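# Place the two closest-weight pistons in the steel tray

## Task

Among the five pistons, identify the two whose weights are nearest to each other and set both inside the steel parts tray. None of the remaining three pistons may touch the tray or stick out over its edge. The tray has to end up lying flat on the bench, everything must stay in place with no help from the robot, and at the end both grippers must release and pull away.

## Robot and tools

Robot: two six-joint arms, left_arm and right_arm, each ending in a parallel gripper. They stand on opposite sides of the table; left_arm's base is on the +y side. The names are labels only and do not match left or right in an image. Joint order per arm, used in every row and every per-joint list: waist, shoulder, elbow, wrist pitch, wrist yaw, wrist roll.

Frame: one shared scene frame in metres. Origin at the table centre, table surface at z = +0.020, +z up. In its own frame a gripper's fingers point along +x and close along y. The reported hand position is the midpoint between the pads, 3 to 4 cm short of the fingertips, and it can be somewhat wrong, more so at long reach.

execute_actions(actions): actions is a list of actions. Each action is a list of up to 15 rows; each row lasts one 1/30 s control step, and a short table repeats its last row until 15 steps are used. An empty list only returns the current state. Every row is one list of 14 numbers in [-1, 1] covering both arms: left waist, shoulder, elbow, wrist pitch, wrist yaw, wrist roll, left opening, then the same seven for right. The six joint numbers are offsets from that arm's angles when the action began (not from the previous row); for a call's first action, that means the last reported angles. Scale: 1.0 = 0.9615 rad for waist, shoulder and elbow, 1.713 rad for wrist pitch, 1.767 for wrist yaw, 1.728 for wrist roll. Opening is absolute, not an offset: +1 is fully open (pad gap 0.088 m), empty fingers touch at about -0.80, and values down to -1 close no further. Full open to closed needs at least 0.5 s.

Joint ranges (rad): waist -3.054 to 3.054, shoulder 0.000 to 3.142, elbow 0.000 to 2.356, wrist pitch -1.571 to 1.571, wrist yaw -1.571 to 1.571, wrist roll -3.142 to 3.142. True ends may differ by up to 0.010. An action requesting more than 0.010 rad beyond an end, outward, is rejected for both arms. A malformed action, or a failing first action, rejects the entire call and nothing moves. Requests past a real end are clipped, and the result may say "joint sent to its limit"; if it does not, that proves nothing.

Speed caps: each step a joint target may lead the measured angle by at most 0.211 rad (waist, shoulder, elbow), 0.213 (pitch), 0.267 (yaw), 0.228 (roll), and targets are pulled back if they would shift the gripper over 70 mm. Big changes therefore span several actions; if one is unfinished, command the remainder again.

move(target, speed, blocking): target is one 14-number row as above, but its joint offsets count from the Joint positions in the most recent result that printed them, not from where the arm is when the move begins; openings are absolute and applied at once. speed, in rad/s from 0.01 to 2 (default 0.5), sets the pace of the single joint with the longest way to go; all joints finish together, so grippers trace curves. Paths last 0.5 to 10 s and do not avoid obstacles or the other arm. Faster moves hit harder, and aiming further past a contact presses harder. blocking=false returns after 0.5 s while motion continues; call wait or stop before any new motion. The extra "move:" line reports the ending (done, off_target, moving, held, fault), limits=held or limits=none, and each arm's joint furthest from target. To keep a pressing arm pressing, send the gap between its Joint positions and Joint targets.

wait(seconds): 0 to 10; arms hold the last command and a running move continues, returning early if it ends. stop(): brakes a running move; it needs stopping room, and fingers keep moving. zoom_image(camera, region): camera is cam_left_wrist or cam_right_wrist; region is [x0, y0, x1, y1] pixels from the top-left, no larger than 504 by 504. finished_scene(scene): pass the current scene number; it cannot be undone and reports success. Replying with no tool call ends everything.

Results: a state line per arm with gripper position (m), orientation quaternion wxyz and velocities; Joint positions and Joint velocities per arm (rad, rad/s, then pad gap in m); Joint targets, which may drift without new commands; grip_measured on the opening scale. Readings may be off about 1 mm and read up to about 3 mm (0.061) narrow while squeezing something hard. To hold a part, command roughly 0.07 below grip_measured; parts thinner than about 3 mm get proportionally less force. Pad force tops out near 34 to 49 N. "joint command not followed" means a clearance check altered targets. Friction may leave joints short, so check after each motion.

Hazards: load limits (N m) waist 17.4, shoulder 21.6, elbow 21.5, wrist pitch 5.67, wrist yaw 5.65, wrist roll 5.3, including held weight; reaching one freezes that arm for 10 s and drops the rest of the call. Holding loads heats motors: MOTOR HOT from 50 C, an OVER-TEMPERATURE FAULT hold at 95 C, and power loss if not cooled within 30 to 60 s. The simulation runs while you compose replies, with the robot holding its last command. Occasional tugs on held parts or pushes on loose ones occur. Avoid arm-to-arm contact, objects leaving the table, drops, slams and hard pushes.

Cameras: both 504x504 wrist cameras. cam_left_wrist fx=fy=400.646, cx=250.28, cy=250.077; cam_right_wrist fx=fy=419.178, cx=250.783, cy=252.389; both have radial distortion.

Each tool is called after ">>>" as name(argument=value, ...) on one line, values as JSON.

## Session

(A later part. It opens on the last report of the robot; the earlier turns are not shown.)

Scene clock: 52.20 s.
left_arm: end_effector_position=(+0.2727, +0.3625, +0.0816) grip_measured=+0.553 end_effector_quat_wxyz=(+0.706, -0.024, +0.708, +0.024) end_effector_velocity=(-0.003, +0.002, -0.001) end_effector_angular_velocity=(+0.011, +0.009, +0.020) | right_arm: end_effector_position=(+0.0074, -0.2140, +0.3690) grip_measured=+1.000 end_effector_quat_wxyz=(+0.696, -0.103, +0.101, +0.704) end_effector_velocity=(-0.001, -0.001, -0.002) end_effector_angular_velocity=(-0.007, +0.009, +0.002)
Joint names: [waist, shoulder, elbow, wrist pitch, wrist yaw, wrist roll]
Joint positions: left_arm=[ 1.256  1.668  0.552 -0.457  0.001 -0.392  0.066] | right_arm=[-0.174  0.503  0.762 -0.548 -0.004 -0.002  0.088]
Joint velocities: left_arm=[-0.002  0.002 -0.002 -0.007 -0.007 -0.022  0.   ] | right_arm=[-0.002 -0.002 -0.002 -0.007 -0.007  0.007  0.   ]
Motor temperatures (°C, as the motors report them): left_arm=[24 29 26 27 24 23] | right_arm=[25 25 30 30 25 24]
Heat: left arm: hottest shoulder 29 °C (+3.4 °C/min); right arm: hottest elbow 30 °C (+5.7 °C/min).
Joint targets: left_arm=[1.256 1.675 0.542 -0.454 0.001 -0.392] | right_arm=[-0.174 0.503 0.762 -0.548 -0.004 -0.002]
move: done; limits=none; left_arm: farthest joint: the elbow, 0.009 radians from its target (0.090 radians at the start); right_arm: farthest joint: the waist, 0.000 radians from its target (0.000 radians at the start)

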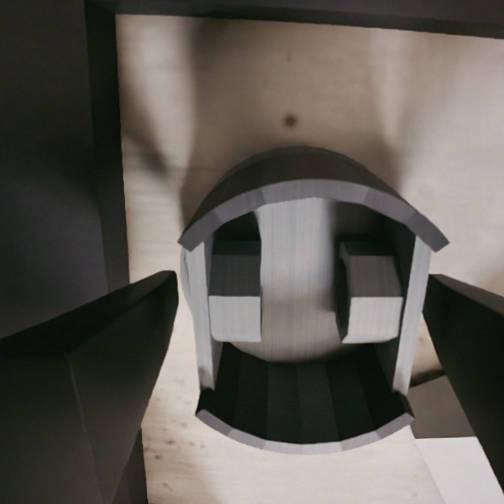

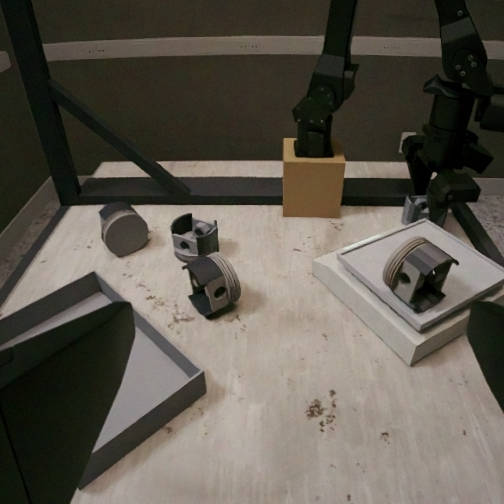

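>>> execute_actions(actions=[[[0,0.015,0,0.005,0,0,0.53,0,0,0,0,0,0,1],[0,0.02,0,0.008,0,0,0.50,0,0,0,0,0,0,1],[0,0.022,0,0.01,0,0,0.47,0,0,0,0,0,0,1],[0,0.022,0,0.01,0,0,0.44,0,0,0,0,0,0,1],[0,0.022,0,0.01,0,0,0.41,0,0,0,0,0,0,1],[0,0.022,0,0.01,0,0,0.38,0,0,0,0,0,0,1],[0,0.022,0,0.01,0,0,0.35,0,0,0,0,0,0,1],[0,0.022,0,0.01,0,0,0.32,0,0,0,0,0,0,1],[0,0.022,0,0.01,0,0,0.29,0,0,0,0,0,0,1],[0,0.022,0,0.01,0,0,0.26,0,0,0,0,0,0,1],[0,0.022,0,0.01,0,0,0.23,0,0,0,0,0,0,1],[0,0.022,0,0.01,0,0,0.20,0,0,0,0,0,0,1]]])

Scene clock: 53.30 s.
left_arm: end_effector_position=(+0.2732, +0.3623, +0.0789) grip_measured=+0.281 end_effector_quat_wxyz=(-0.705, +0.024, -0.708, -0.024) end_effector_velocity=(+0.002, +0.000, +0.001) end_effector_angular_velocity=(+0.003, -0.014, +0.020) | right_arm: end_effector_position=(+0.0074, -0.2140, +0.3690) grip_measured=+1.000 end_effector_quat_wxyz=(+0.696, -0.103, +0.101, +0.704) end_effector_velocity=(-0.001, -0.001, -0.002) end_effector_angular_velocity=(-0.007, +0.009, +0.002)
Joint names: [waist, shoulder, elbow, wrist pitch, wrist yaw, wrist roll]
Joint positions: left_arm=[ 1.256  1.683  0.552 -0.443  0.002 -0.392  0.053] | right_arm=[-0.174  0.503  0.762 -0.548 -0.004 -0.002  0.088]
Joint velocities: left_arm=[-0.002 -0.007 -0.002  0.007 -0.007 -0.022 -0.   ] | right_arm=[-0.002 -0.002 -0.002 -0.007 -0.007  0.007  0.   ]
Motor temperatures (°C, as the motors report them): left_arm=[24 29 26 27 24 23] | right_arm=[25 25 30 30 25 24]
Heat: left arm: hottest shoulder 29 °C (+3.4 °C/min); right arm: hottest elbow 30 °C (+5.6 °C/min).
Joint targets: left_arm=[1.256 1.690 0.552 -0.440 0.001 -0.392] | right_arm=[-0.174 0.503 0.762 -0.548 -0.004 -0.002]

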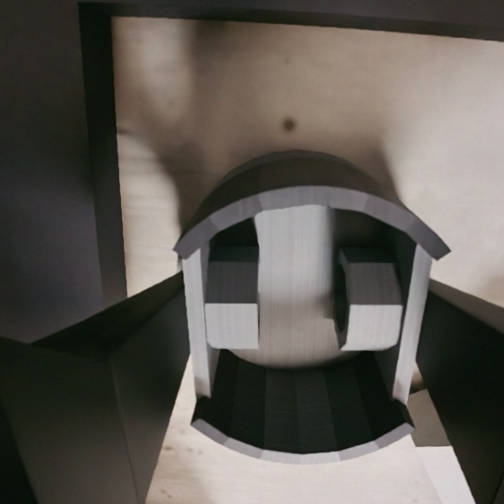

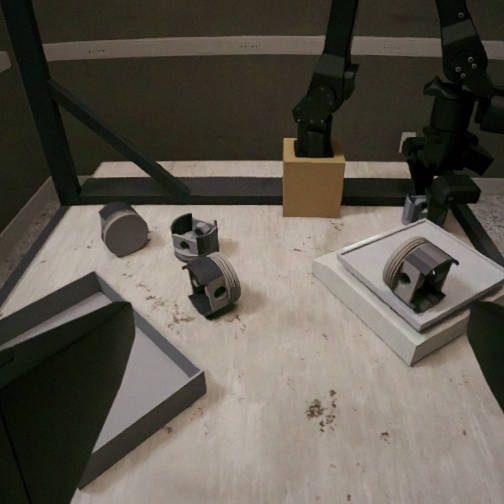

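>>> move(target=[0, -0.3035, 0.2297, -0.2858, 0, 0.1, 0.2, 0, 0, 0, 0, 0, 0, 1], speed=0.6)

Scene clock: 56.50 s.
left_arm: end_effector_position=(+0.2723, +0.3626, +0.1736) grip_measured=+0.281 end_effector_quat_wxyz=(+0.705, +0.036, +0.708, -0.036) end_effector_velocity=(-0.006, +0.001, -0.001) end_effector_angular_velocity=(+0.016, +0.023, +0.015) | right_arm: end_effector_position=(+0.0074, -0.2140, +0.3690) grip_measured=+1.000 end_effector_quat_wxyz=(+0.696, -0.103, +0.101, +0.704) end_effector_velocity=(-0.001, -0.001, -0.002) end_effector_angular_velocity=(-0.007, -0.005, +0.007)
Joint names: [waist, shoulder, elbow, wrist pitch, wrist yaw, wrist roll]
Joint positions: left_arm=[ 1.256  1.4    0.756 -0.93   0.002 -0.222  0.053] | right_arm=[-0.174  0.503  0.762 -0.548 -0.004 -0.002  0.088]
Joint velocities: left_arm=[-0.007  0.002 -0.002 -0.022 -0.007 -0.022 -0.   ] | right_arm=[-0.002 -0.002 -0.002 -0.007 -0.007 -0.007  0.   ]
Motor temperatures (°C, as the motors report them): left_arm=[24 29 26 27 24 23] | right_arm=[25 25 30 31 25 24]
Heat: left arm: hottest shoulder 29 °C (+3.2 °C/min); right arm: hottest wrist pitch 31 °C (+6.4 °C/min).
Joint targets: left_arm=[1.256 1.391 0.773 -0.933 0.002 -0.219] | right_arm=[-0.174 0.503 0.762 -0.548 -0.004 -0.002]
move: off_target (left_arm); limits=none; left_arm: farthest joint: the elbow, 0.017 radians from its target (0.221 radians at the start); right_arm: farthest joint: the waist, 0.000 radians from its target (0.000 radians at the start)

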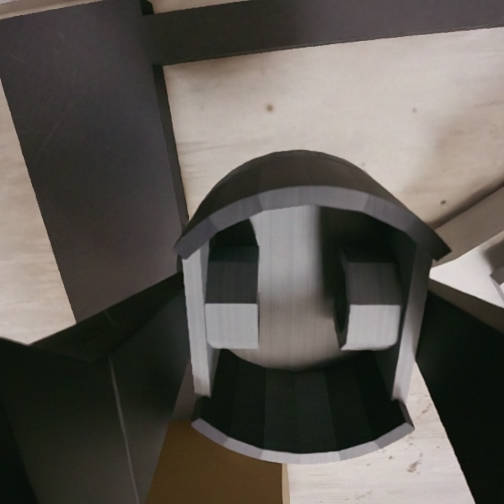

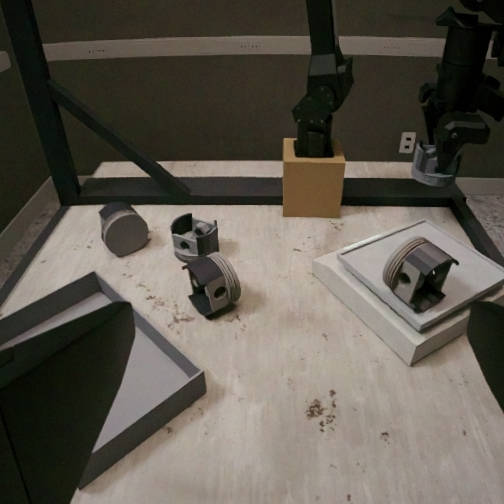

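>>> move(target=[-0.6724, 0.4512, 0.4467, 0.013, 0, 0.162, 0.2, 0, 0, 0, 0, 0, 0, 1], speed=0.6)

Scene clock: 58.73 s.
left_arm: end_effector_position=(+0.2571, +0.1664, +0.1649) grip_measured=+0.281 end_effector_quat_wxyz=(+0.617, +0.345, +0.617, -0.347) end_effector_velocity=(-0.002, -0.003, +0.002) end_effector_angular_velocity=(-0.014, -0.001, -0.000) | right_arm: end_effector_position=(+0.0074, -0.2140, +0.3690) grip_measured=+1.000 end_effector_quat_wxyz=(+0.696, -0.103, +0.101, +0.704) end_effector_velocity=(-0.003, -0.001, +0.000) end_effector_angular_velocity=(-0.003, +0.013, +0.017)
Joint names: [waist, shoulder, elbow, wrist pitch, wrist yaw, wrist roll]
Joint positions: left_arm=[ 0.613  1.829  1.168 -0.908  0.002  0.054  0.053] | right_arm=[-0.174  0.503  0.762 -0.548 -0.004 -0.002  0.088]
Joint velocities: left_arm=[-0.007 -0.007 -0.002  0.007  0.007 -0.007  0.   ] | right_arm=[-0.002 -0.002  0.002 -0.007 -0.022  0.007  0.   ]
Motor temperatures (°C, as the motors report them): left_arm=[24 29 27 27 24 23] | right_arm=[25 25 30 31 25 24]
Heat: left arm: hottest shoulder 29 °C (+3.1 °C/min); right arm: hottest wrist pitch 31 °C (+6.1 °C/min).
Joint targets: left_arm=[0.609 1.834 1.185 -0.907 0.002 0.057] | right_arm=[-0.174 0.503 0.762 -0.548 -0.004 -0.002]
move: off_target (left_arm); limits=none; left_arm: farthest joint: the elbow, 0.017 radians from its target (0.430 radians at the start); right_arm: farthest joint: the waist, 0.000 radians from its target (0.000 radians at the start)

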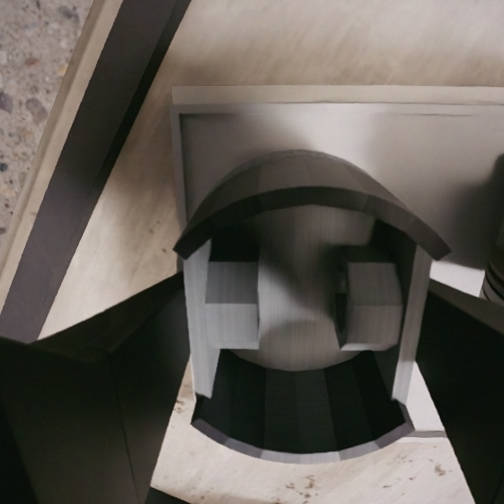

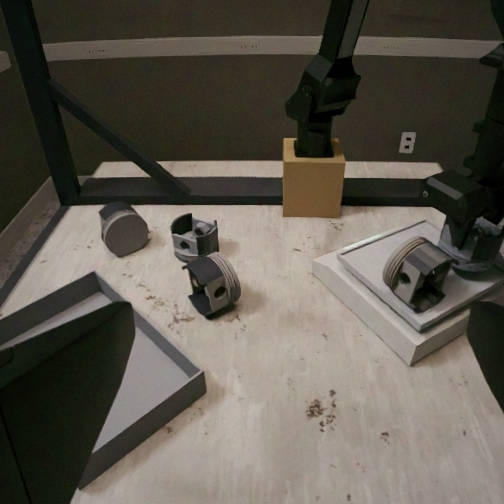

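>>> move(target=[0, 0.0633, -0.0411, 0.0511, 0, 0, 0.2, 0, 0, 0, 0, 0, 0, 1], speed=0.12)

Scene clock: 60.33 s.
left_arm: end_effector_position=(+0.2589, +0.1635, +0.1430) grip_measured=+0.281 end_effector_quat_wxyz=(+0.616, +0.345, +0.617, -0.346) end_effector_velocity=(+0.000, -0.001, +0.000) end_effector_angular_velocity=(-0.010, +0.002, +0.010) | right_arm: end_effector_position=(+0.0074, -0.2140, +0.3690) grip_measured=+1.000 end_effector_quat_wxyz=(+0.696, -0.103, +0.101, +0.704) end_effector_velocity=(-0.001, -0.001, -0.002) end_effector_angular_velocity=(-0.007, -0.019, +0.011)
Joint names: [waist, shoulder, elbow, wrist pitch, wrist yaw, wrist roll]
Joint positions: left_arm=[ 0.612  1.88   1.139 -0.83   0.002  0.054  0.053] | right_arm=[-0.174  0.503  0.762 -0.548 -0.004 -0.002  0.088]
Joint velocities: left_arm=[ 0.002 -0.002 -0.002  0.007  0.007 -0.007 -0.   ] | right_arm=[-0.002 -0.002 -0.002 -0.007 -0.007 -0.022  0.   ]
Motor temperatures (°C, as the motors report them): left_arm=[24 29 27 27 24 23] | right_arm=[25 25 31 31 25 24]
Heat: left arm: hottest shoulder 29 °C (+3.0 °C/min); right arm: hottest elbow 31 °C (+6.1 °C/min).
Joint targets: left_arm=[0.613 1.890 1.129 -0.821 0.002 0.054] | right_arm=[-0.174 0.503 0.762 -0.548 -0.004 -0.002]
move: off_target (left_arm); limits=none; left_arm: farthest joint: the elbow, 0.011 radians from its target (0.040 radians at the start); right_arm: farthest joint: the waist, 0.000 radians from its target (0.000 radians at the start)

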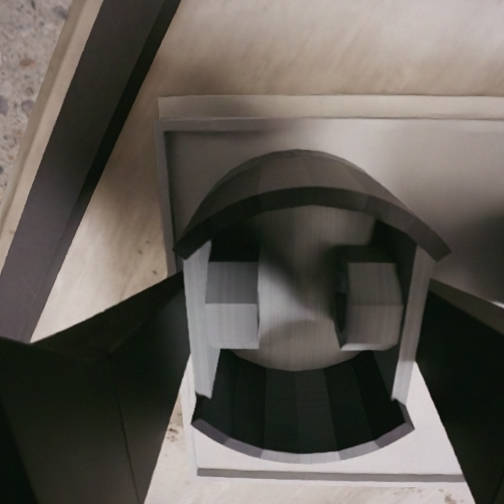

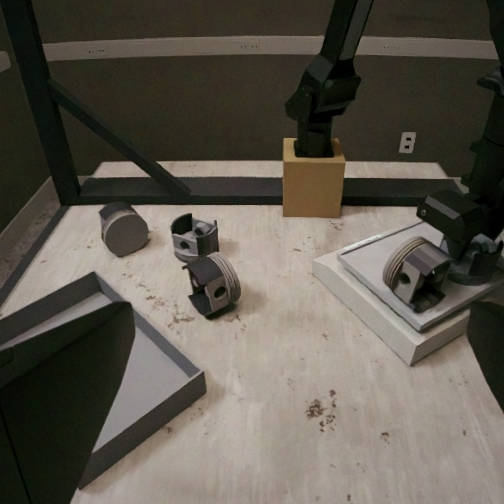

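>>> execute_actions(actions=[[[0,0,0,0,0,0,0.26,0,0,0,0,0,0,1],[0,0,0,0,0,0,0.30,0,0,0,0,0,0,1],[0,0,0,0,0,0,0.35,0,0,0,0,0,0,1],[0,0,0,0,0,0,0.42,0,0,0,0,0,0,1],[0,0,0,0,0,0,0.5,0,0,0,0,0,0,1],[0,0,0,0,0,0,0.6,0,0,0,0,0,0,1],[0,0,0,0,0,0,0.7,0,0,0,0,0,0,1]]])

>>> move(target=[0, -0.44, -0.11, -0.187, 0, 0, 0.7, 0, 0, 0, 0, 0, 0, 1], speed=0.6)

Scene clock: 61.67 s.
left_arm: end_effector_position=(+0.2589, +0.1636, +0.1429) grip_measured=+0.678 end_effector_quat_wxyz=(+0.616, +0.345, +0.617, -0.346) end_effector_velocity=(-0.002, +0.004, -0.002) end_effector_angular_velocity=(+0.018, +0.004, -0.010) | right_arm: end_effector_position=(+0.0074, -0.2140, +0.3690) grip_measured=+1.000 end_effector_quat_wxyz=(+0.696, -0.103, +0.101, +0.704) end_effector_velocity=(+0.001, +0.000, +0.001) end_effector_angular_velocity=(+0.008, -0.019, +0.006)
Joint names: [waist, shoulder, elbow, wrist pitch, wrist yaw, wrist roll]
Joint positions: left_arm=[ 0.612  1.88   1.139 -0.83   0.002  0.054  0.072] | right_arm=[-0.174  0.503  0.762 -0.548 -0.004 -0.002  0.088]
Joint velocities: left_arm=[-0.002  0.002 -0.007 -0.007 -0.007  0.007  0.008] | right_arm=[-0.007 -0.002 -0.002  0.007 -0.007 -0.022  0.   ]
Motor temperatures (°C, as the motors report them): left_arm=[24 29 27 27 24 23] | right_arm=[25 25 31 31 25 24]
Heat: left arm: hottest shoulder 29 °C (+3.0 °C/min); right arm: hottest elbow 31 °C (+5.0 °C/min).
Joint targets: left_arm=[0.612 1.880 1.139 -0.830 0.002 0.054] | right_arm=[-0.174 0.503 0.762 -0.548 -0.004 -0.002]

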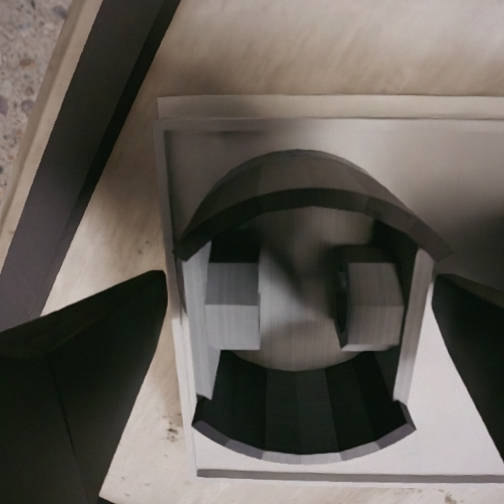

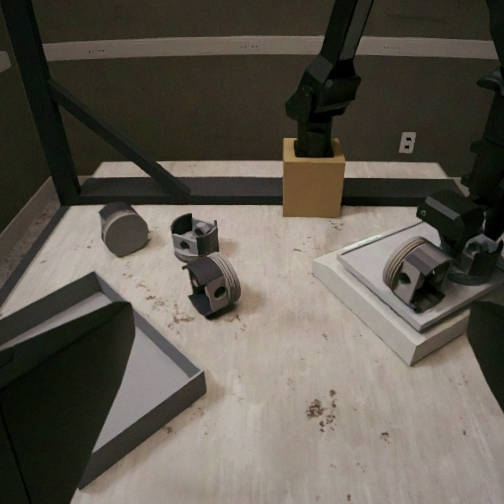

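Scene clock: 63.00 s.
left_arm: end_effector_position=(+0.2134, +0.2297, +0.2303) grip_measured=+0.697 end_effector_quat_wxyz=(+0.618, +0.345, +0.615, -0.347) end_effector_velocity=(-0.001, +0.002, +0.001) end_effector_angular_velocity=(+0.006, -0.005, +0.005) | right_arm: end_effector_position=(+0.0074, -0.2140, +0.3690) grip_measured=+1.000 end_effector_quat_wxyz=(+0.696, -0.103, +0.101, +0.704) end_effector_velocity=(-0.001, -0.001, -0.002) end_effector_angular_velocity=(-0.007, -0.005, +0.007)
Joint names: [waist, shoulder, elbow, wrist pitch, wrist yaw, wrist roll]
Joint positions: left_arm=[ 0.612  1.465  1.046 -1.147  0.002  0.054  0.073] | right_arm=[-0.174  0.503  0.762 -0.548 -0.004 -0.002  0.088]
Joint velocities: left_arm=[-0.002 -0.007 -0.002 -0.007 -0.007 -0.007 -0.   ] | right_arm=[-0.002 -0.002 -0.002 -0.007 -0.007 -0.007  0.   ]
Motor temperatures (°C, as the motors report them): left_arm=[24 29 27 27 24 23] | right_arm=[25 25 31 31 25 24]
Heat: left arm: hottest shoulder 29 °C (+3.0 °C/min); right arm: hottest elbow 31 °C (+5.0 °C/min).
Joint targets: left_arm=[0.612 1.457 1.033 -1.150 0.002 0.054] | right_arm=[-0.174 0.503 0.762 -0.548 -0.004 -0.002]
move: off_target (left_arm); limits=none; left_arm: farthest joint: the elbow, 0.012 radians from its target (0.106 radians at the start); right_arm: farthest joint: the waist, 0.000 radians from its target (0.000 radians at the start)

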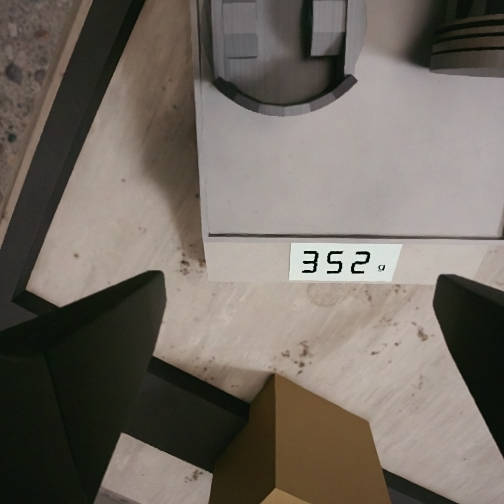

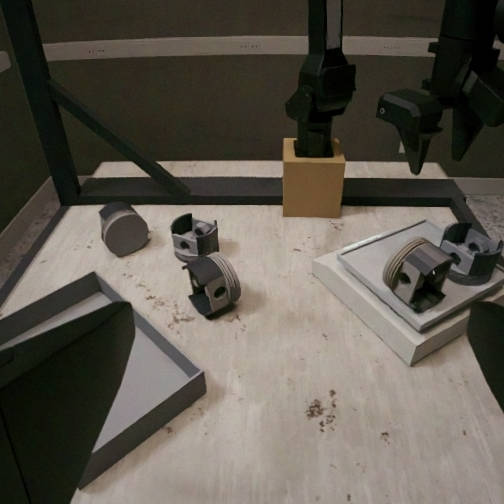

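>>> move(target=[-1.0, 0.2326, 0.1096, 0.0709, 0, 0.213, 1, 0, 0, 0, 0, 0, 0, 1], speed=1.0)

Scene clock: 67.40 s.
left_arm: end_effector_position=(-0.0244, +0.1570, +0.2001) grip_measured=+0.989 end_effector_quat_wxyz=(+0.273, +0.651, +0.274, -0.652) end_effector_velocity=(-0.000, +0.002, +0.000) end_effector_angular_velocity=(+0.004, -0.009, +0.000) | right_arm: end_effector_position=(+0.0074, -0.2140, +0.3690) grip_measured=+1.000 end_effector_quat_wxyz=(+0.696, -0.103, +0.101, +0.704) end_effector_velocity=(+0.003, -0.001, -0.002) end_effector_angular_velocity=(-0.007, -0.023, -0.008)
Joint names: [waist, shoulder, elbow, wrist pitch, wrist yaw, wrist roll]
Joint positions: left_arm=[-0.346  1.68   1.138 -1.029  0.002  0.42   0.087] | right_arm=[-0.174  0.503  0.762 -0.548 -0.004 -0.002  0.088]
Joint velocities: left_arm=[-0.007 -0.002 -0.002 -0.007 -0.007 -0.007 -0.   ] | right_arm=[-0.007 -0.002 -0.002 -0.007  0.007 -0.022  0.   ]
Motor temperatures (°C, as the motors report them): left_arm=[24 29 27 27 24 23] | right_arm=[25 24 31 32 25 24]
Heat: left arm: hottest shoulder 29 °C (+3.0 °C/min); right arm: hottest wrist pitch 32 °C (+6.1 °C/min).
Joint targets: left_arm=[-0.349 1.688 1.151 -1.026 0.002 0.423] | right_arm=[-0.174 0.503 0.762 -0.548 -0.004 -0.002]
move: off_target (left_arm); limits=none; left_arm: farthest joint: the elbow, 0.013 radians from its target (0.106 radians at the start); right_arm: farthest joint: the waist, 0.000 radians from its target (0.000 radians at the start)

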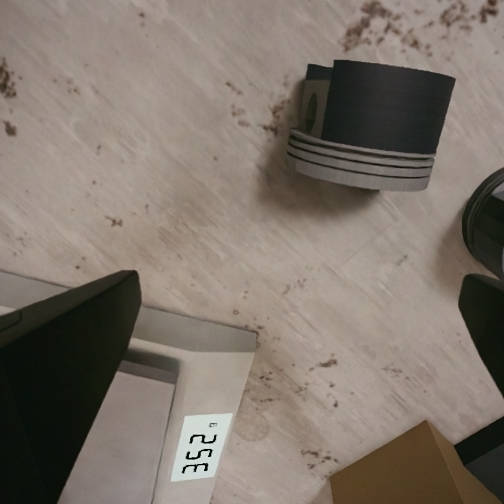

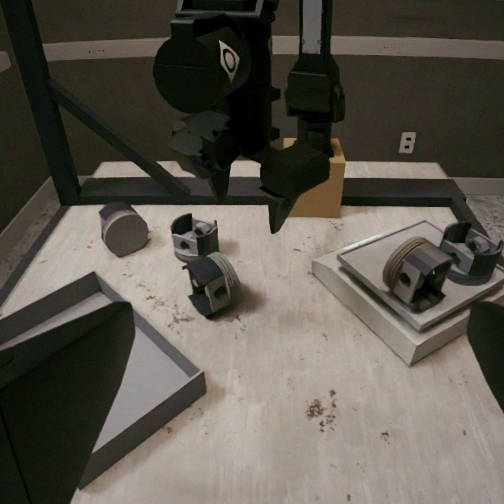

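>>> move(target=[-0.1428, 0.1759, -0.1523, 0.175, 0, 0.005, 1, 0, 0, 0, 0, 0, 0, 1], speed=0.5)

Scene clock: 69.70 s.
left_arm: end_effector_position=(-0.0642, +0.1647, +0.1251) grip_measured=+0.989 end_effector_quat_wxyz=(+0.227, +0.669, +0.228, -0.670) end_effector_velocity=(-0.000, -0.001, +0.000) end_effector_angular_velocity=(-0.010, -0.003, +0.005) | right_arm: end_effector_position=(+0.0074, -0.2140, +0.3690) grip_measured=+1.000 end_effector_quat_wxyz=(+0.696, -0.103, +0.101, +0.704) end_effector_velocity=(+0.002, -0.001, -0.002) end_effector_angular_velocity=(-0.007, +0.005, -0.012)
Joint names: [waist, shoulder, elbow, wrist pitch, wrist yaw, wrist roll]
Joint positions: left_arm=[-0.481  1.841  1.003 -0.732  0.002  0.425  0.087] | right_arm=[-0.174  0.503  0.762 -0.548 -0.004 -0.002  0.088]
Joint velocities: left_arm=[-0.002 -0.002 -0.002  0.007 -0.007 -0.007  0.   ] | right_arm=[-0.002 -0.002 -0.002 -0.007  0.007  0.007  0.   ]
Motor temperatures (°C, as the motors report them): left_arm=[24 29 27 27 24 23] | right_arm=[25 24 31 32 25 24]
Heat: left arm: hottest shoulder 29 °C (+3.0 °C/min); right arm: hottest wrist pitch 32 °C (+6.0 °C/min).
Joint targets: left_arm=[-0.484 1.850 0.992 -0.729 0.002 0.428] | right_arm=[-0.174 0.503 0.762 -0.548 -0.004 -0.002]
move: off_target (left_arm); limits=none; left_arm: farthest joint: the elbow, 0.011 radians from its target (0.147 radians at the start); right_arm: farthest joint: the waist, 0.000 radians from its target (0.000 radians at the start)

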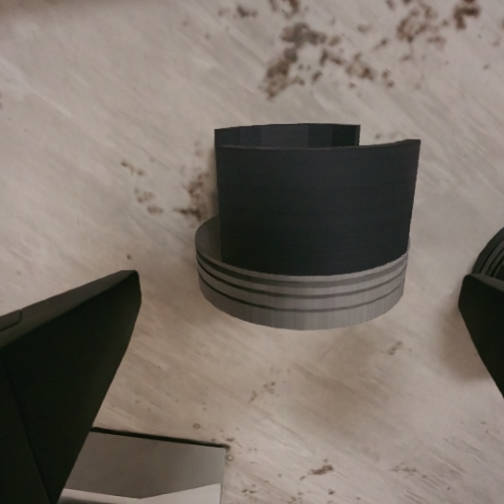

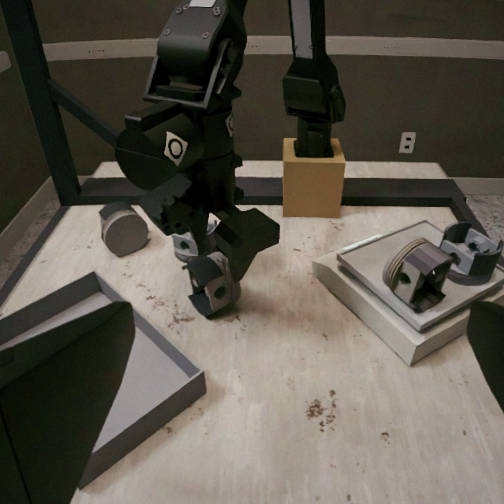

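>>> move(target=[0.0088, 0.14, -0.1047, 0.127, 0, -0.01, 1, 0, 0, 0, 0, 0, 0, 1], speed=0.3)

>>> execute_actions(actions=[[[0,0,0,0,0,0,0.85,0,0,0,0,0,0,1],[0,0,0,0,0,0,0.8,0,0,0,0,0,0,1],[0,0,0,0,0,0,0.76,0,0,0,0,0,0,1],[0,0,0,0,0,0,0.73,0,0,0,0,0,0,1],[0,0,0,0,0,0,0.70,0,0,0,0,0,0,1],[0,0,0,0,0,0,0.68,0,0,0,0,0,0,1],[0,0,0,0,0,0,0.66,0,0,0,0,0,0,1],[0,0,0,0,0,0,0.64,0,0,0,0,0,0,1],[0,0,0,0,0,0,0.62,0,0,0,0,0,0,1],[0,0,0,0,0,0,0.60,0,0,0,0,0,0,1],[0,0,0,0,0,0,0.57,0,0,0,0,0,0,1],[0,0,0,0,0,0,0.54,0,0,0,0,0,0,1],[0,0,0,0,0,0,0.50,0,0,0,0,0,0,1]]])

Scene clock: 71.83 s.
left_arm: end_effector_position=(-0.0607, +0.1678, +0.0728) grip_measured=+0.989 end_effector_quat_wxyz=(+0.234, +0.667, +0.235, -0.667) end_effector_velocity=(+0.003, +0.002, -0.001) end_effector_angular_velocity=(+0.007, -0.012, +0.010) | right_arm: end_effector_position=(+0.0074, -0.2140, +0.3690) grip_measured=+1.000 end_effector_quat_wxyz=(+0.696, -0.103, +0.101, +0.704) end_effector_velocity=(-0.001, -0.002, -0.005) end_effector_angular_velocity=(-0.022, +0.009, +0.002)
Joint names: [waist, shoulder, elbow, wrist pitch, wrist yaw, wrist roll]
Joint positions: left_arm=[-0.475  1.967  0.913 -0.517  0.002  0.411  0.087] | right_arm=[-0.174  0.503  0.762 -0.548 -0.004 -0.002  0.088]
Joint velocities: left_arm=[ 0.002  0.002 -0.002 -0.007 -0.007 -0.007 -0.   ] | right_arm=[-0.002 -0.002 -0.002 -0.022 -0.007  0.007  0.   ]
Motor temperatures (°C, as the motors report them): left_arm=[24 29 27 27 24 23] | right_arm=[25 24 31 32 25 24]
Heat: left arm: hottest shoulder 29 °C (+2.0 °C/min); right arm: hottest wrist pitch 32 °C (+6.0 °C/min).
Joint targets: left_arm=[-0.472 1.976 0.902 -0.514 0.002 0.408] | right_arm=[-0.174 0.503 0.762 -0.548 -0.004 -0.002]
move: done; limits=none; left_arm: farthest joint: the elbow, 0.010 radians from its target (0.101 radians at the start); right_arm: farthest joint: the waist, 0.000 radians from its target (0.000 radians at the start)

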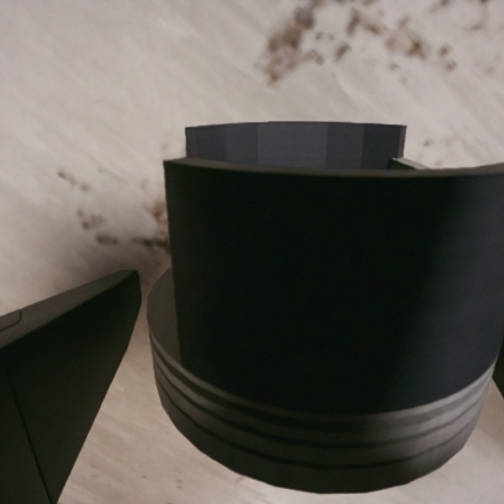

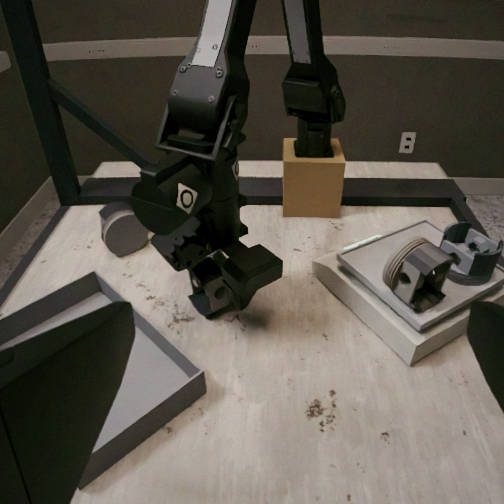

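Scene clock: 72.33 s.
left_arm: end_effector_position=(-0.0606, +0.1679, +0.0728) grip_measured=+0.609 end_effector_quat_wxyz=(+0.234, +0.667, +0.235, -0.667) end_effector_velocity=(-0.000, -0.001, +0.000) end_effector_angular_velocity=(-0.010, -0.003, +0.005) | right_arm: end_effector_position=(+0.0074, -0.2140, +0.3690) grip_measured=+1.000 end_effector_quat_wxyz=(+0.696, -0.103, +0.101, +0.704) end_effector_velocity=(+0.002, -0.002, -0.005) end_effector_angular_velocity=(-0.022, +0.005, -0.012)
Joint names: [waist, shoulder, elbow, wrist pitch, wrist yaw, wrist roll]
Joint positions: left_arm=[-0.475  1.967  0.913 -0.518  0.002  0.411  0.069] | right_arm=[-0.174  0.503  0.762 -0.548 -0.004 -0.002  0.088]
Joint velocities: left_arm=[-0.002 -0.002 -0.002  0.007 -0.007 -0.007 -0.   ] | right_arm=[-0.002 -0.002 -0.002 -0.022  0.007  0.007  0.   ]
Motor temperatures (°C, as the motors report them): left_arm=[24 29 27 27 24 23] | right_arm=[25 24 31 32 25 24]
Heat: left arm: hottest shoulder 29 °C (+2.0 °C/min); right arm: hottest wrist pitch 32 °C (+6.1 °C/min).
Joint targets: left_arm=[-0.475 1.967 0.913 -0.517 0.002 0.411] | right_arm=[-0.174 0.503 0.762 -0.548 -0.004 -0.002]

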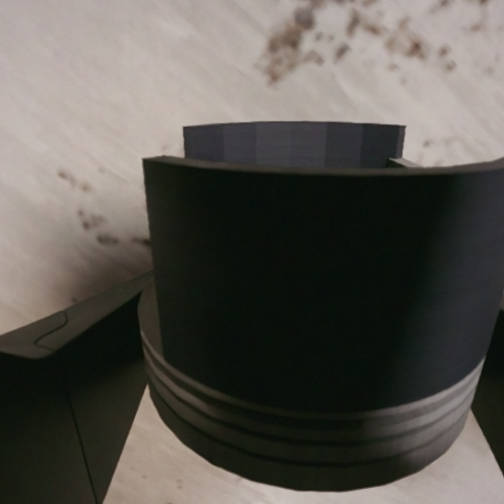

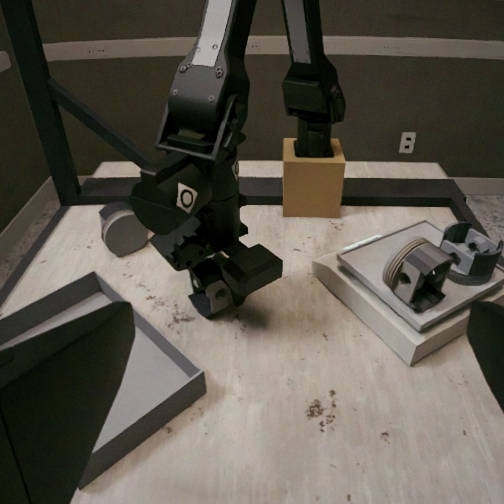

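>>> move(target=[0.2, -0.4878, -0.0644, -0.2352, 0, -0.1765, 0.5, 0, 0, 0, 0, 0, 0, 1], speed=0.5)

Scene clock: 75.03 s.
left_arm: end_effector_position=(+0.0081, +0.2034, +0.1754) grip_measured=+0.609 end_effector_quat_wxyz=(+0.389, +0.589, +0.390, -0.591) end_effector_velocity=(+0.002, +0.002, -0.000) end_effector_angular_velocity=(+0.005, -0.009, +0.010) | right_arm: end_effector_position=(+0.0074, -0.2140, +0.3690) grip_measured=+1.000 end_effector_quat_wxyz=(+0.696, -0.103, +0.101, +0.704) end_effector_velocity=(-0.003, -0.002, -0.001) end_effector_angular_velocity=(-0.002, -0.001, +0.021)
Joint names: [waist, shoulder, elbow, wrist pitch, wrist yaw, wrist roll]
Joint positions: left_arm=[-0.286  1.51   0.858 -0.918  0.002  0.109  0.069] | right_arm=[-0.174  0.503  0.762 -0.548 -0.004 -0.002  0.088]
Joint velocities: left_arm=[ 0.002 -0.002 -0.002 -0.007 -0.007 -0.007 -0.   ] | right_arm=[-0.002 -0.007 -0.002 -0.007 -0.022 -0.007  0.   ]
Motor temperatures (°C, as the motors report them): left_arm=[24 29 27 27 24 23] | right_arm=[25 24 31 32 25 24]
Heat: left arm: hottest shoulder 29 °C (+2.0 °C/min); right arm: hottest wrist pitch 32 °C (+5.1 °C/min).
Joint targets: left_arm=[-0.283 1.498 0.851 -0.921 0.002 0.106] | right_arm=[-0.174 0.503 0.762 -0.548 -0.004 -0.002]
move: off_target (left_arm); limits=none; left_arm: farthest joint: the shoulder, 0.012 radians from its target (0.469 radians at the start); right_arm: farthest joint: the waist, 0.000 radians from its target (0.000 radians at the start)

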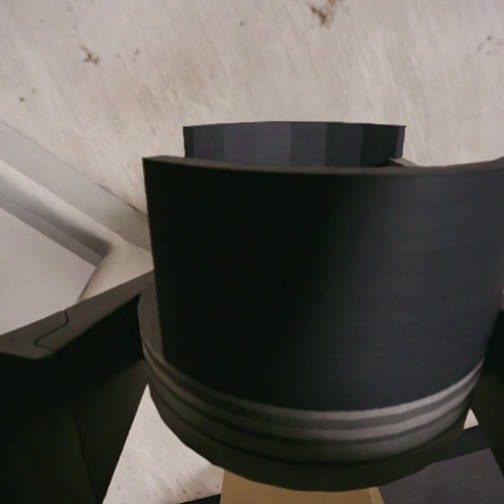

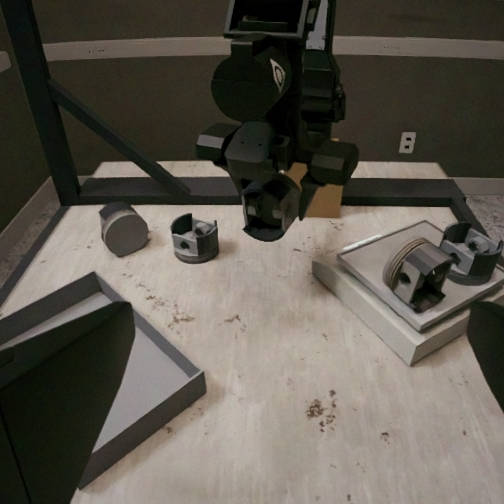

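>>> move(target=[0.994, -0.005, 0, 0, 0, 0, 0.5, 0, 0, 0, 0, 0, 0, 1], speed=0.7)

Scene clock: 77.30 s.
left_arm: end_effector_position=(+0.2205, +0.2420, +0.1755) grip_measured=+0.609 end_effector_quat_wxyz=(+0.617, +0.345, +0.616, -0.347) end_effector_velocity=(+0.000, +0.001, -0.001) end_effector_angular_velocity=(+0.003, -0.007, +0.005) | right_arm: end_effector_position=(+0.0074, -0.2140, +0.3690) grip_measured=+1.000 end_effector_quat_wxyz=(+0.696, -0.103, +0.101, +0.704) end_effector_velocity=(-0.003, -0.002, +0.001) end_effector_angular_velocity=(+0.002, -0.001, +0.021)
Joint names: [waist, shoulder, elbow, wrist pitch, wrist yaw, wrist roll]
Joint positions: left_arm=[ 0.667  1.509  0.858 -0.918  0.002  0.109  0.069] | right_arm=[-0.174  0.503  0.762 -0.548 -0.004 -0.002  0.088]
Joint velocities: left_arm=[-0.002 -0.002 -0.007  0.007 -0.007 -0.007 -0.   ] | right_arm=[-0.002 -0.007  0.002 -0.007 -0.022 -0.007  0.   ]
Motor temperatures (°C, as the motors report them): left_arm=[24 29 27 27 24 23] | right_arm=[25 24 32 32 25 24]
Heat: left arm: hottest shoulder 29 °C (+2.0 °C/min); right arm: hottest elbow 32 °C (+4.0 °C/min).
Joint targets: left_arm=[0.670 1.505 0.858 -0.918 0.002 0.109] | right_arm=[-0.174 0.503 0.762 -0.548 -0.004 -0.002]
move: done; limits=none; left_arm: farthest joint: the shoulder, 0.004 radians from its target (0.004 radians at the start); right_arm: farthest joint: the waist, 0.000 radians from its target (0.000 radians at the start)

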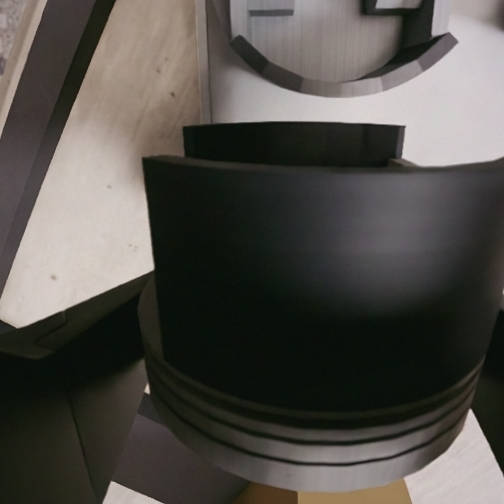

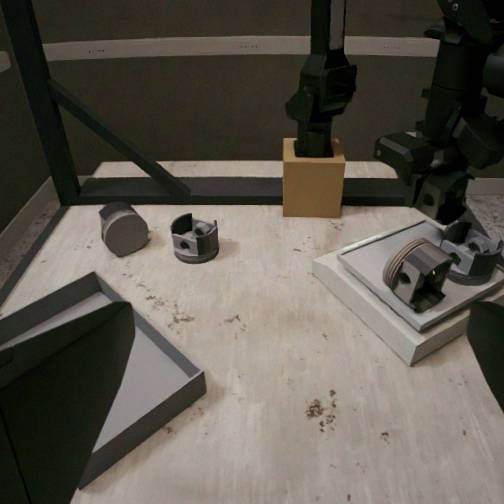

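>>> move(target=[0, 0.0918, -0.1023, 0.1027, 0, 0, 0.5, 0, 0, 0, 0, 0, 0, 1], speed=0.2)

Scene clock: 79.20 s.
left_arm: end_effector_position=(+0.2210, +0.2415, +0.1371) grip_measured=+0.609 end_effector_quat_wxyz=(+0.616, +0.345, +0.617, -0.346) end_effector_velocity=(-0.003, +0.001, +0.000) end_effector_angular_velocity=(+0.001, +0.010, +0.020) | right_arm: end_effector_position=(+0.0074, -0.2140, +0.3690) grip_measured=+1.000 end_effector_quat_wxyz=(+0.696, -0.103, +0.101, +0.704) end_effector_velocity=(+0.002, +0.001, -0.000) end_effector_angular_velocity=(+0.003, -0.009, -0.007)
Joint names: [waist, shoulder, elbow, wrist pitch, wrist yaw, wrist roll]
Joint positions: left_arm=[ 0.667  1.594  0.768 -0.745  0.002  0.109  0.069] | right_arm=[-0.174  0.503  0.762 -0.548 -0.004 -0.002  0.088]
Joint velocities: left_arm=[-0.002 -0.002 -0.002 -0.007  0.007 -0.022 -0.   ] | right_arm=[-0.002  0.002 -0.002  0.007  0.007 -0.007  0.   ]
Motor temperatures (°C, as the motors report them): left_arm=[24 29 27 27 24 23] | right_arm=[25 24 32 32 25 24]
Heat: left arm: hottest shoulder 29 °C (+2.0 °C/min); right arm: hottest elbow 32 °C (+4.0 °C/min).
Joint targets: left_arm=[0.667 1.598 0.760 -0.742 0.002 0.109] | right_arm=[-0.174 0.503 0.762 -0.548 -0.004 -0.002]
move: done; limits=none; left_arm: farthest joint: the elbow, 0.008 radians from its target (0.099 radians at the start); right_arm: farthest joint: the waist, 0.000 radians from its target (0.000 radians at the start)

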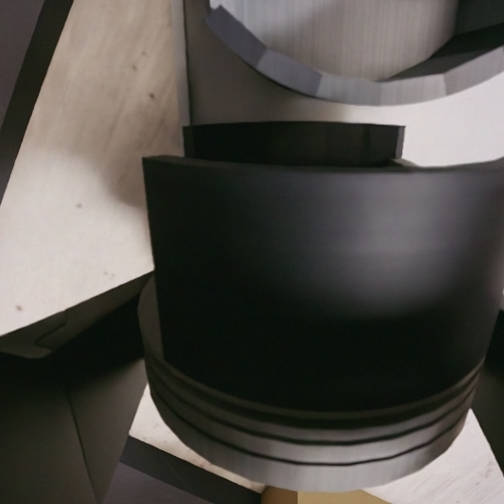

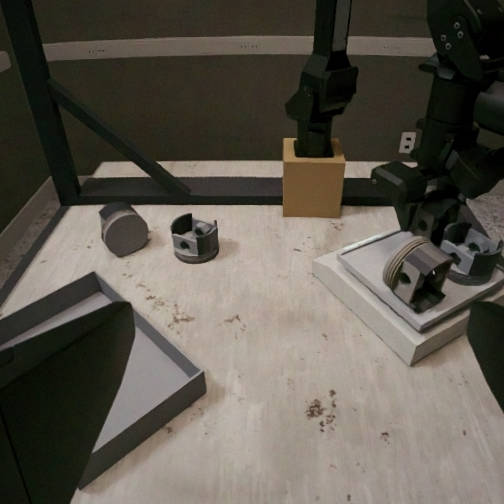

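>>> execute_actions(actions=[[[0,0.006,-0.008,0.003,0,0,0.5,0,0,0,0,0,0,1],[0,0.010,-0.008,0.005,0,0,0.5,0,0,0,0,0,0,1],[0,0.013,-0.008,0.007,0,0,0.5,0,0,0,0,0,0,1],[0,0.016,-0.008,0.008,0,0,0.5,0,0,0,0,0,0,1],[0,0.018,-0.008,0.009,0,0,0.5,0,0,0,0,0,0,1],[0,0.018,-0.008,0.009,0,0,0.5,0,0,0,0,0,0,1],[0,0.018,-0.008,0.009,0,0,0.5,0,0,0,0,0,0,1],[0,0.018,-0.008,0.009,0,0,0.56,0,0,0,0,0,0,1],[0,0.018,-0.008,0.009,0,0,0.60,0,0,0,0,0,0,1],[0,0.018,-0.008,0.009,0,0,0.63,0,0,0,0,0,0,1],[0,0.018,-0.008,0.009,0,0,0.67,0,0,0,0,0,0,1],[0,0.018,-0.008,0.009,0,0,0.75,0,0,0,0,0,0,1],[0,0.018,-0.008,0.009,0,0,0.85,0,0,0,0,0,0,1],[0,0.018,-0.008,0.009,0,0,1,0,0,0,0,0,0,1]]])

Scene clock: 80.33 s.
left_arm: end_effector_position=(+0.2218, +0.2404, +0.1341) grip_measured=+0.816 end_effector_quat_wxyz=(+0.616, +0.345, +0.618, -0.346) end_effector_velocity=(+0.001, -0.004, +0.000) end_effector_angular_velocity=(-0.022, -0.008, +0.005) | right_arm: end_effector_position=(+0.0074, -0.2140, +0.3690) grip_measured=+1.000 end_effector_quat_wxyz=(+0.696, -0.103, +0.101, +0.704) end_effector_velocity=(-0.003, -0.001, -0.002) end_effector_angular_velocity=(-0.007, +0.013, +0.017)
Joint names: [waist, shoulder, elbow, wrist pitch, wrist yaw, wrist roll]
Joint positions: left_arm=[ 0.667  1.607  0.767 -0.732  0.002  0.109  0.079] | right_arm=[-0.174  0.503  0.762 -0.548 -0.004 -0.002  0.088]
Joint velocities: left_arm=[-0.002 -0.002 -0.002  0.022  0.007 -0.007  0.083] | right_arm=[-0.002 -0.002 -0.002 -0.007 -0.022  0.007  0.   ]
Motor temperatures (°C, as the motors report them): left_arm=[24 29 27 27 24 23] | right_arm=[25 24 32 33 25 24]
Heat: left arm: hottest shoulder 29 °C (+2.0 °C/min); right arm: hottest wrist pitch 33 °C (+5.0 °C/min).
Joint targets: left_arm=[0.667 1.612 0.760 -0.730 0.002 0.109] | right_arm=[-0.174 0.503 0.762 -0.548 -0.004 -0.002]

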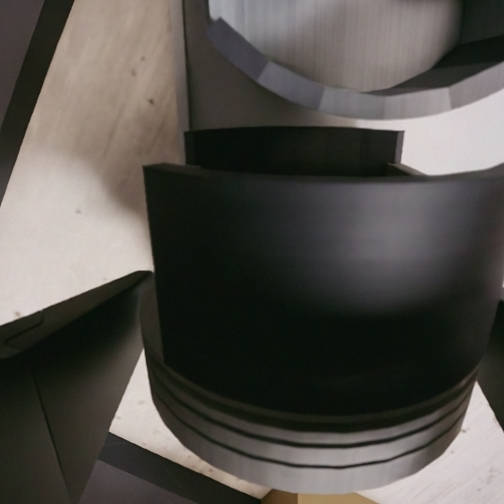

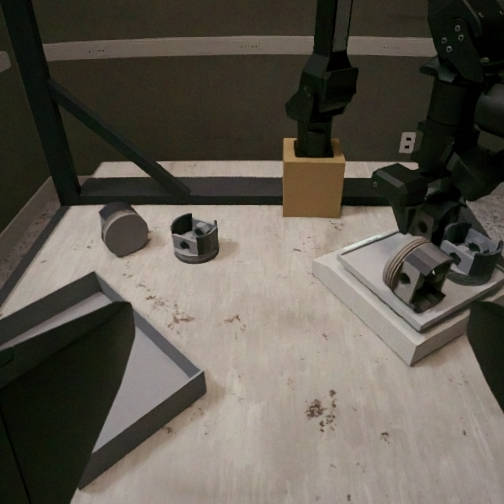

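>>> move(target=[0, -0.3615, 0.1185, -0.2594, 0, 0, 1, 0, 0, 0, 0, 0, 0, 1], speed=0.7)

Scene clock: 83.27 s.
left_arm: end_effector_position=(+0.1927, +0.2782, +0.2250) grip_measured=+0.989 end_effector_quat_wxyz=(+0.617, +0.345, +0.617, -0.346) end_effector_velocity=(-0.000, +0.007, -0.000) end_effector_angular_velocity=(+0.031, -0.004, +0.010) | right_arm: end_effector_position=(+0.0074, -0.2140, +0.3690) grip_measured=+1.000 end_effector_quat_wxyz=(+0.696, -0.103, +0.101, +0.704) end_effector_velocity=(-0.001, -0.001, -0.007) end_effector_angular_velocity=(-0.027, -0.019, +0.011)
Joint names: [waist, shoulder, elbow, wrist pitch, wrist yaw, wrist roll]
Joint positions: left_arm=[ 0.667  1.265  0.868 -1.174  0.002  0.109  0.087] | right_arm=[-0.174  0.503  0.762 -0.548 -0.004 -0.002  0.088]
Joint velocities: left_arm=[ 0.002 -0.002 -0.002 -0.022 -0.022 -0.007 -0.   ] | right_arm=[-0.002 -0.002 -0.007 -0.022 -0.007 -0.022  0.   ]
Motor temperatures (°C, as the motors report them): left_arm=[24 29 27 27 24 23] | right_arm=[25 24 32 33 25 24]
Heat: left arm: hottest shoulder 29 °C (+2.0 °C/min); right arm: hottest wrist pitch 33 °C (+5.0 °C/min).
Joint targets: left_arm=[0.667 1.260 0.881 -1.177 0.002 0.109] | right_arm=[-0.174 0.503 0.762 -0.548 -0.004 -0.002]
move: off_target (left_arm); limits=none; left_arm: farthest joint: the elbow, 0.013 radians from its target (0.114 radians at the start); right_arm: farthest joint: the waist, 0.000 radians from its target (0.000 radians at the start)

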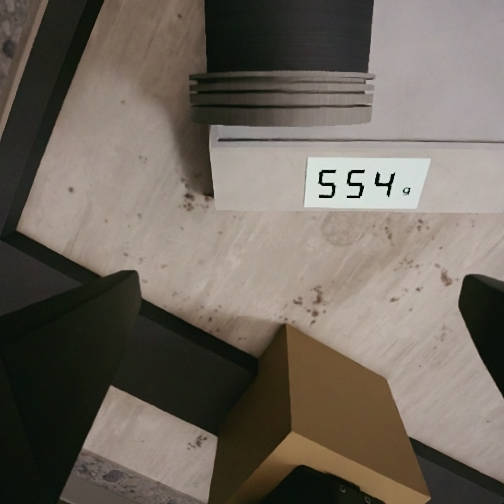

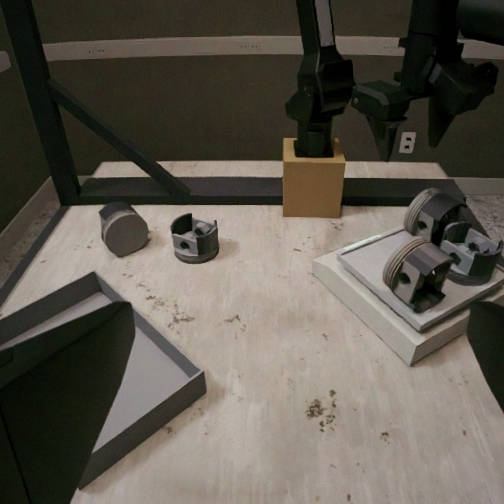

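>>> move(target=[-0.8, 0.12, 0.03, 0.055, 0, 0.34, 1, 0, 0, 0, 0, 0, 0, 1], speed=1.2)

Scene clock: 85.17 s.
left_arm: end_effector_position=(+0.0535, +0.2172, +0.2093) grip_measured=+0.989 end_effector_quat_wxyz=(+0.265, +0.655, +0.266, -0.656) end_effector_velocity=(+0.002, +0.002, -0.000) end_effector_angular_velocity=(+0.005, -0.023, -0.000) | right_arm: end_effector_position=(+0.0074, -0.2140, +0.3690) grip_measured=+1.000 end_effector_quat_wxyz=(+0.696, -0.103, +0.101, +0.704) end_effector_velocity=(-0.001, +0.000, +0.001) end_effector_angular_velocity=(+0.007, -0.005, +0.007)
Joint names: [waist, shoulder, elbow, wrist pitch, wrist yaw, wrist roll]
Joint positions: left_arm=[-0.099  1.375  0.885 -1.082  0.002  0.693  0.087] | right_arm=[-0.174  0.503  0.762 -0.548 -0.004 -0.002  0.088]
Joint velocities: left_arm=[-0.007 -0.002 -0.002 -0.007 -0.022 -0.007 -0.   ] | right_arm=[-0.002 -0.002 -0.002  0.007 -0.007 -0.007  0.   ]
Motor temperatures (°C, as the motors report them): left_arm=[24 29 27 27 24 23] | right_arm=[25 24 32 33 25 24]
Heat: left arm: hottest shoulder 29 °C (+2.0 °C/min); right arm: hottest wrist pitch 33 °C (+5.0 °C/min).
Joint targets: left_arm=[-0.102 1.381 0.897 -1.079 0.002 0.696] | right_arm=[-0.174 0.503 0.762 -0.548 -0.004 -0.002]
move: off_target (left_arm); limits=none; left_arm: farthest joint: the elbow, 0.012 radians from its target (0.028 radians at the start); right_arm: farthest joint: the waist, 0.000 radians from its target (0.000 radians at the start)

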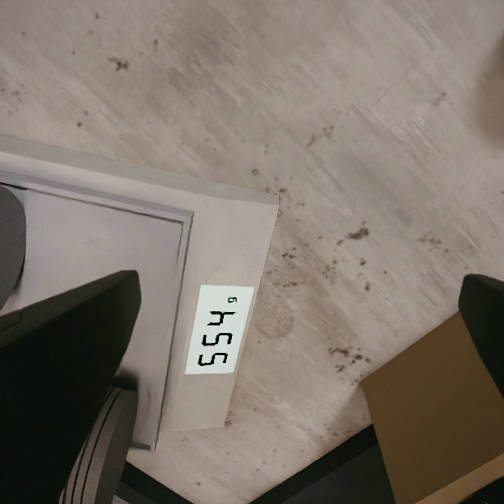

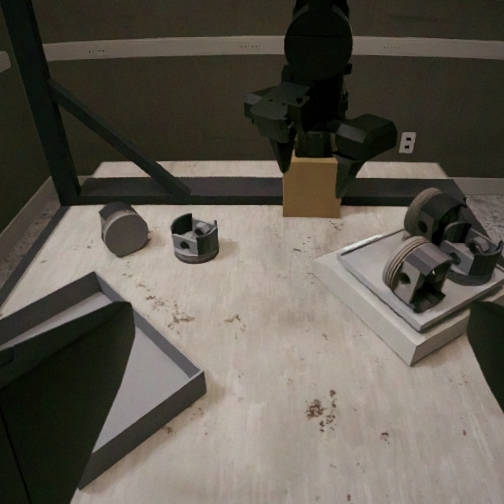

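>>> move(target=[-0.7676, 0.1288, 0.0336, 0.0594, 0, 0.334, 1, 0, 0, 0, 0, 0, 0, 1], speed=1.2)

Scene clock: 87.13 s.
left_arm: end_effector_position=(-0.0999, +0.2715, +0.1901) grip_measured=+0.989 end_effector_quat_wxyz=(-0.189, +0.681, -0.188, -0.682) end_effector_velocity=(-0.001, -0.003, +0.001) end_effector_angular_velocity=(-0.025, -0.006, +0.000) | right_arm: end_effector_position=(+0.0074, -0.2140, +0.3690) grip_measured=+1.000 end_effector_quat_wxyz=(+0.696, -0.103, +0.101, +0.704) end_effector_velocity=(+0.001, -0.002, -0.005) end_effector_angular_velocity=(-0.022, -0.005, +0.002)
Joint names: [waist, shoulder, elbow, wrist pitch, wrist yaw, wrist roll]
Joint positions: left_arm=[-0.834  1.492  0.905 -0.983  0.002  1.267  0.087] | right_arm=[-0.174  0.503  0.762 -0.548 -0.004 -0.002  0.088]
Joint velocities: left_arm=[-0.007 -0.002  0.002  0.007 -0.022 -0.007  0.   ] | right_arm=[-0.007 -0.002 -0.002 -0.022 -0.007 -0.007  0.   ]
Motor temperatures (°C, as the motors report them): left_arm=[24 29 27 27 24 23] | right_arm=[25 24 32 33 25 24]
Heat: left arm: hottest shoulder 29 °C (+1.0 °C/min); right arm: hottest wrist pitch 33 °C (+6.1 °C/min).
Joint targets: left_arm=[-0.837 1.498 0.917 -0.980 0.002 1.270] | right_arm=[-0.174 0.503 0.762 -0.548 -0.004 -0.002]
move: off_target (left_arm); limits=none; left_arm: farthest joint: the elbow, 0.013 radians from its target (0.033 radians at the start); right_arm: farthest joint: the waist, 0.000 radians from its target (0.000 radians at the start)

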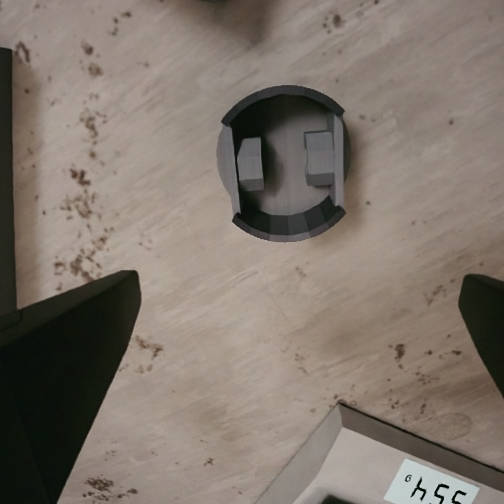

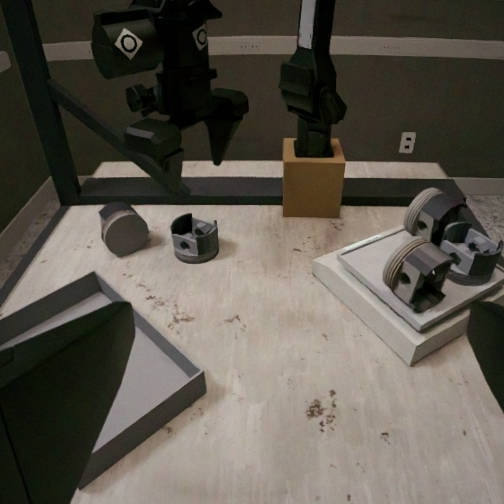

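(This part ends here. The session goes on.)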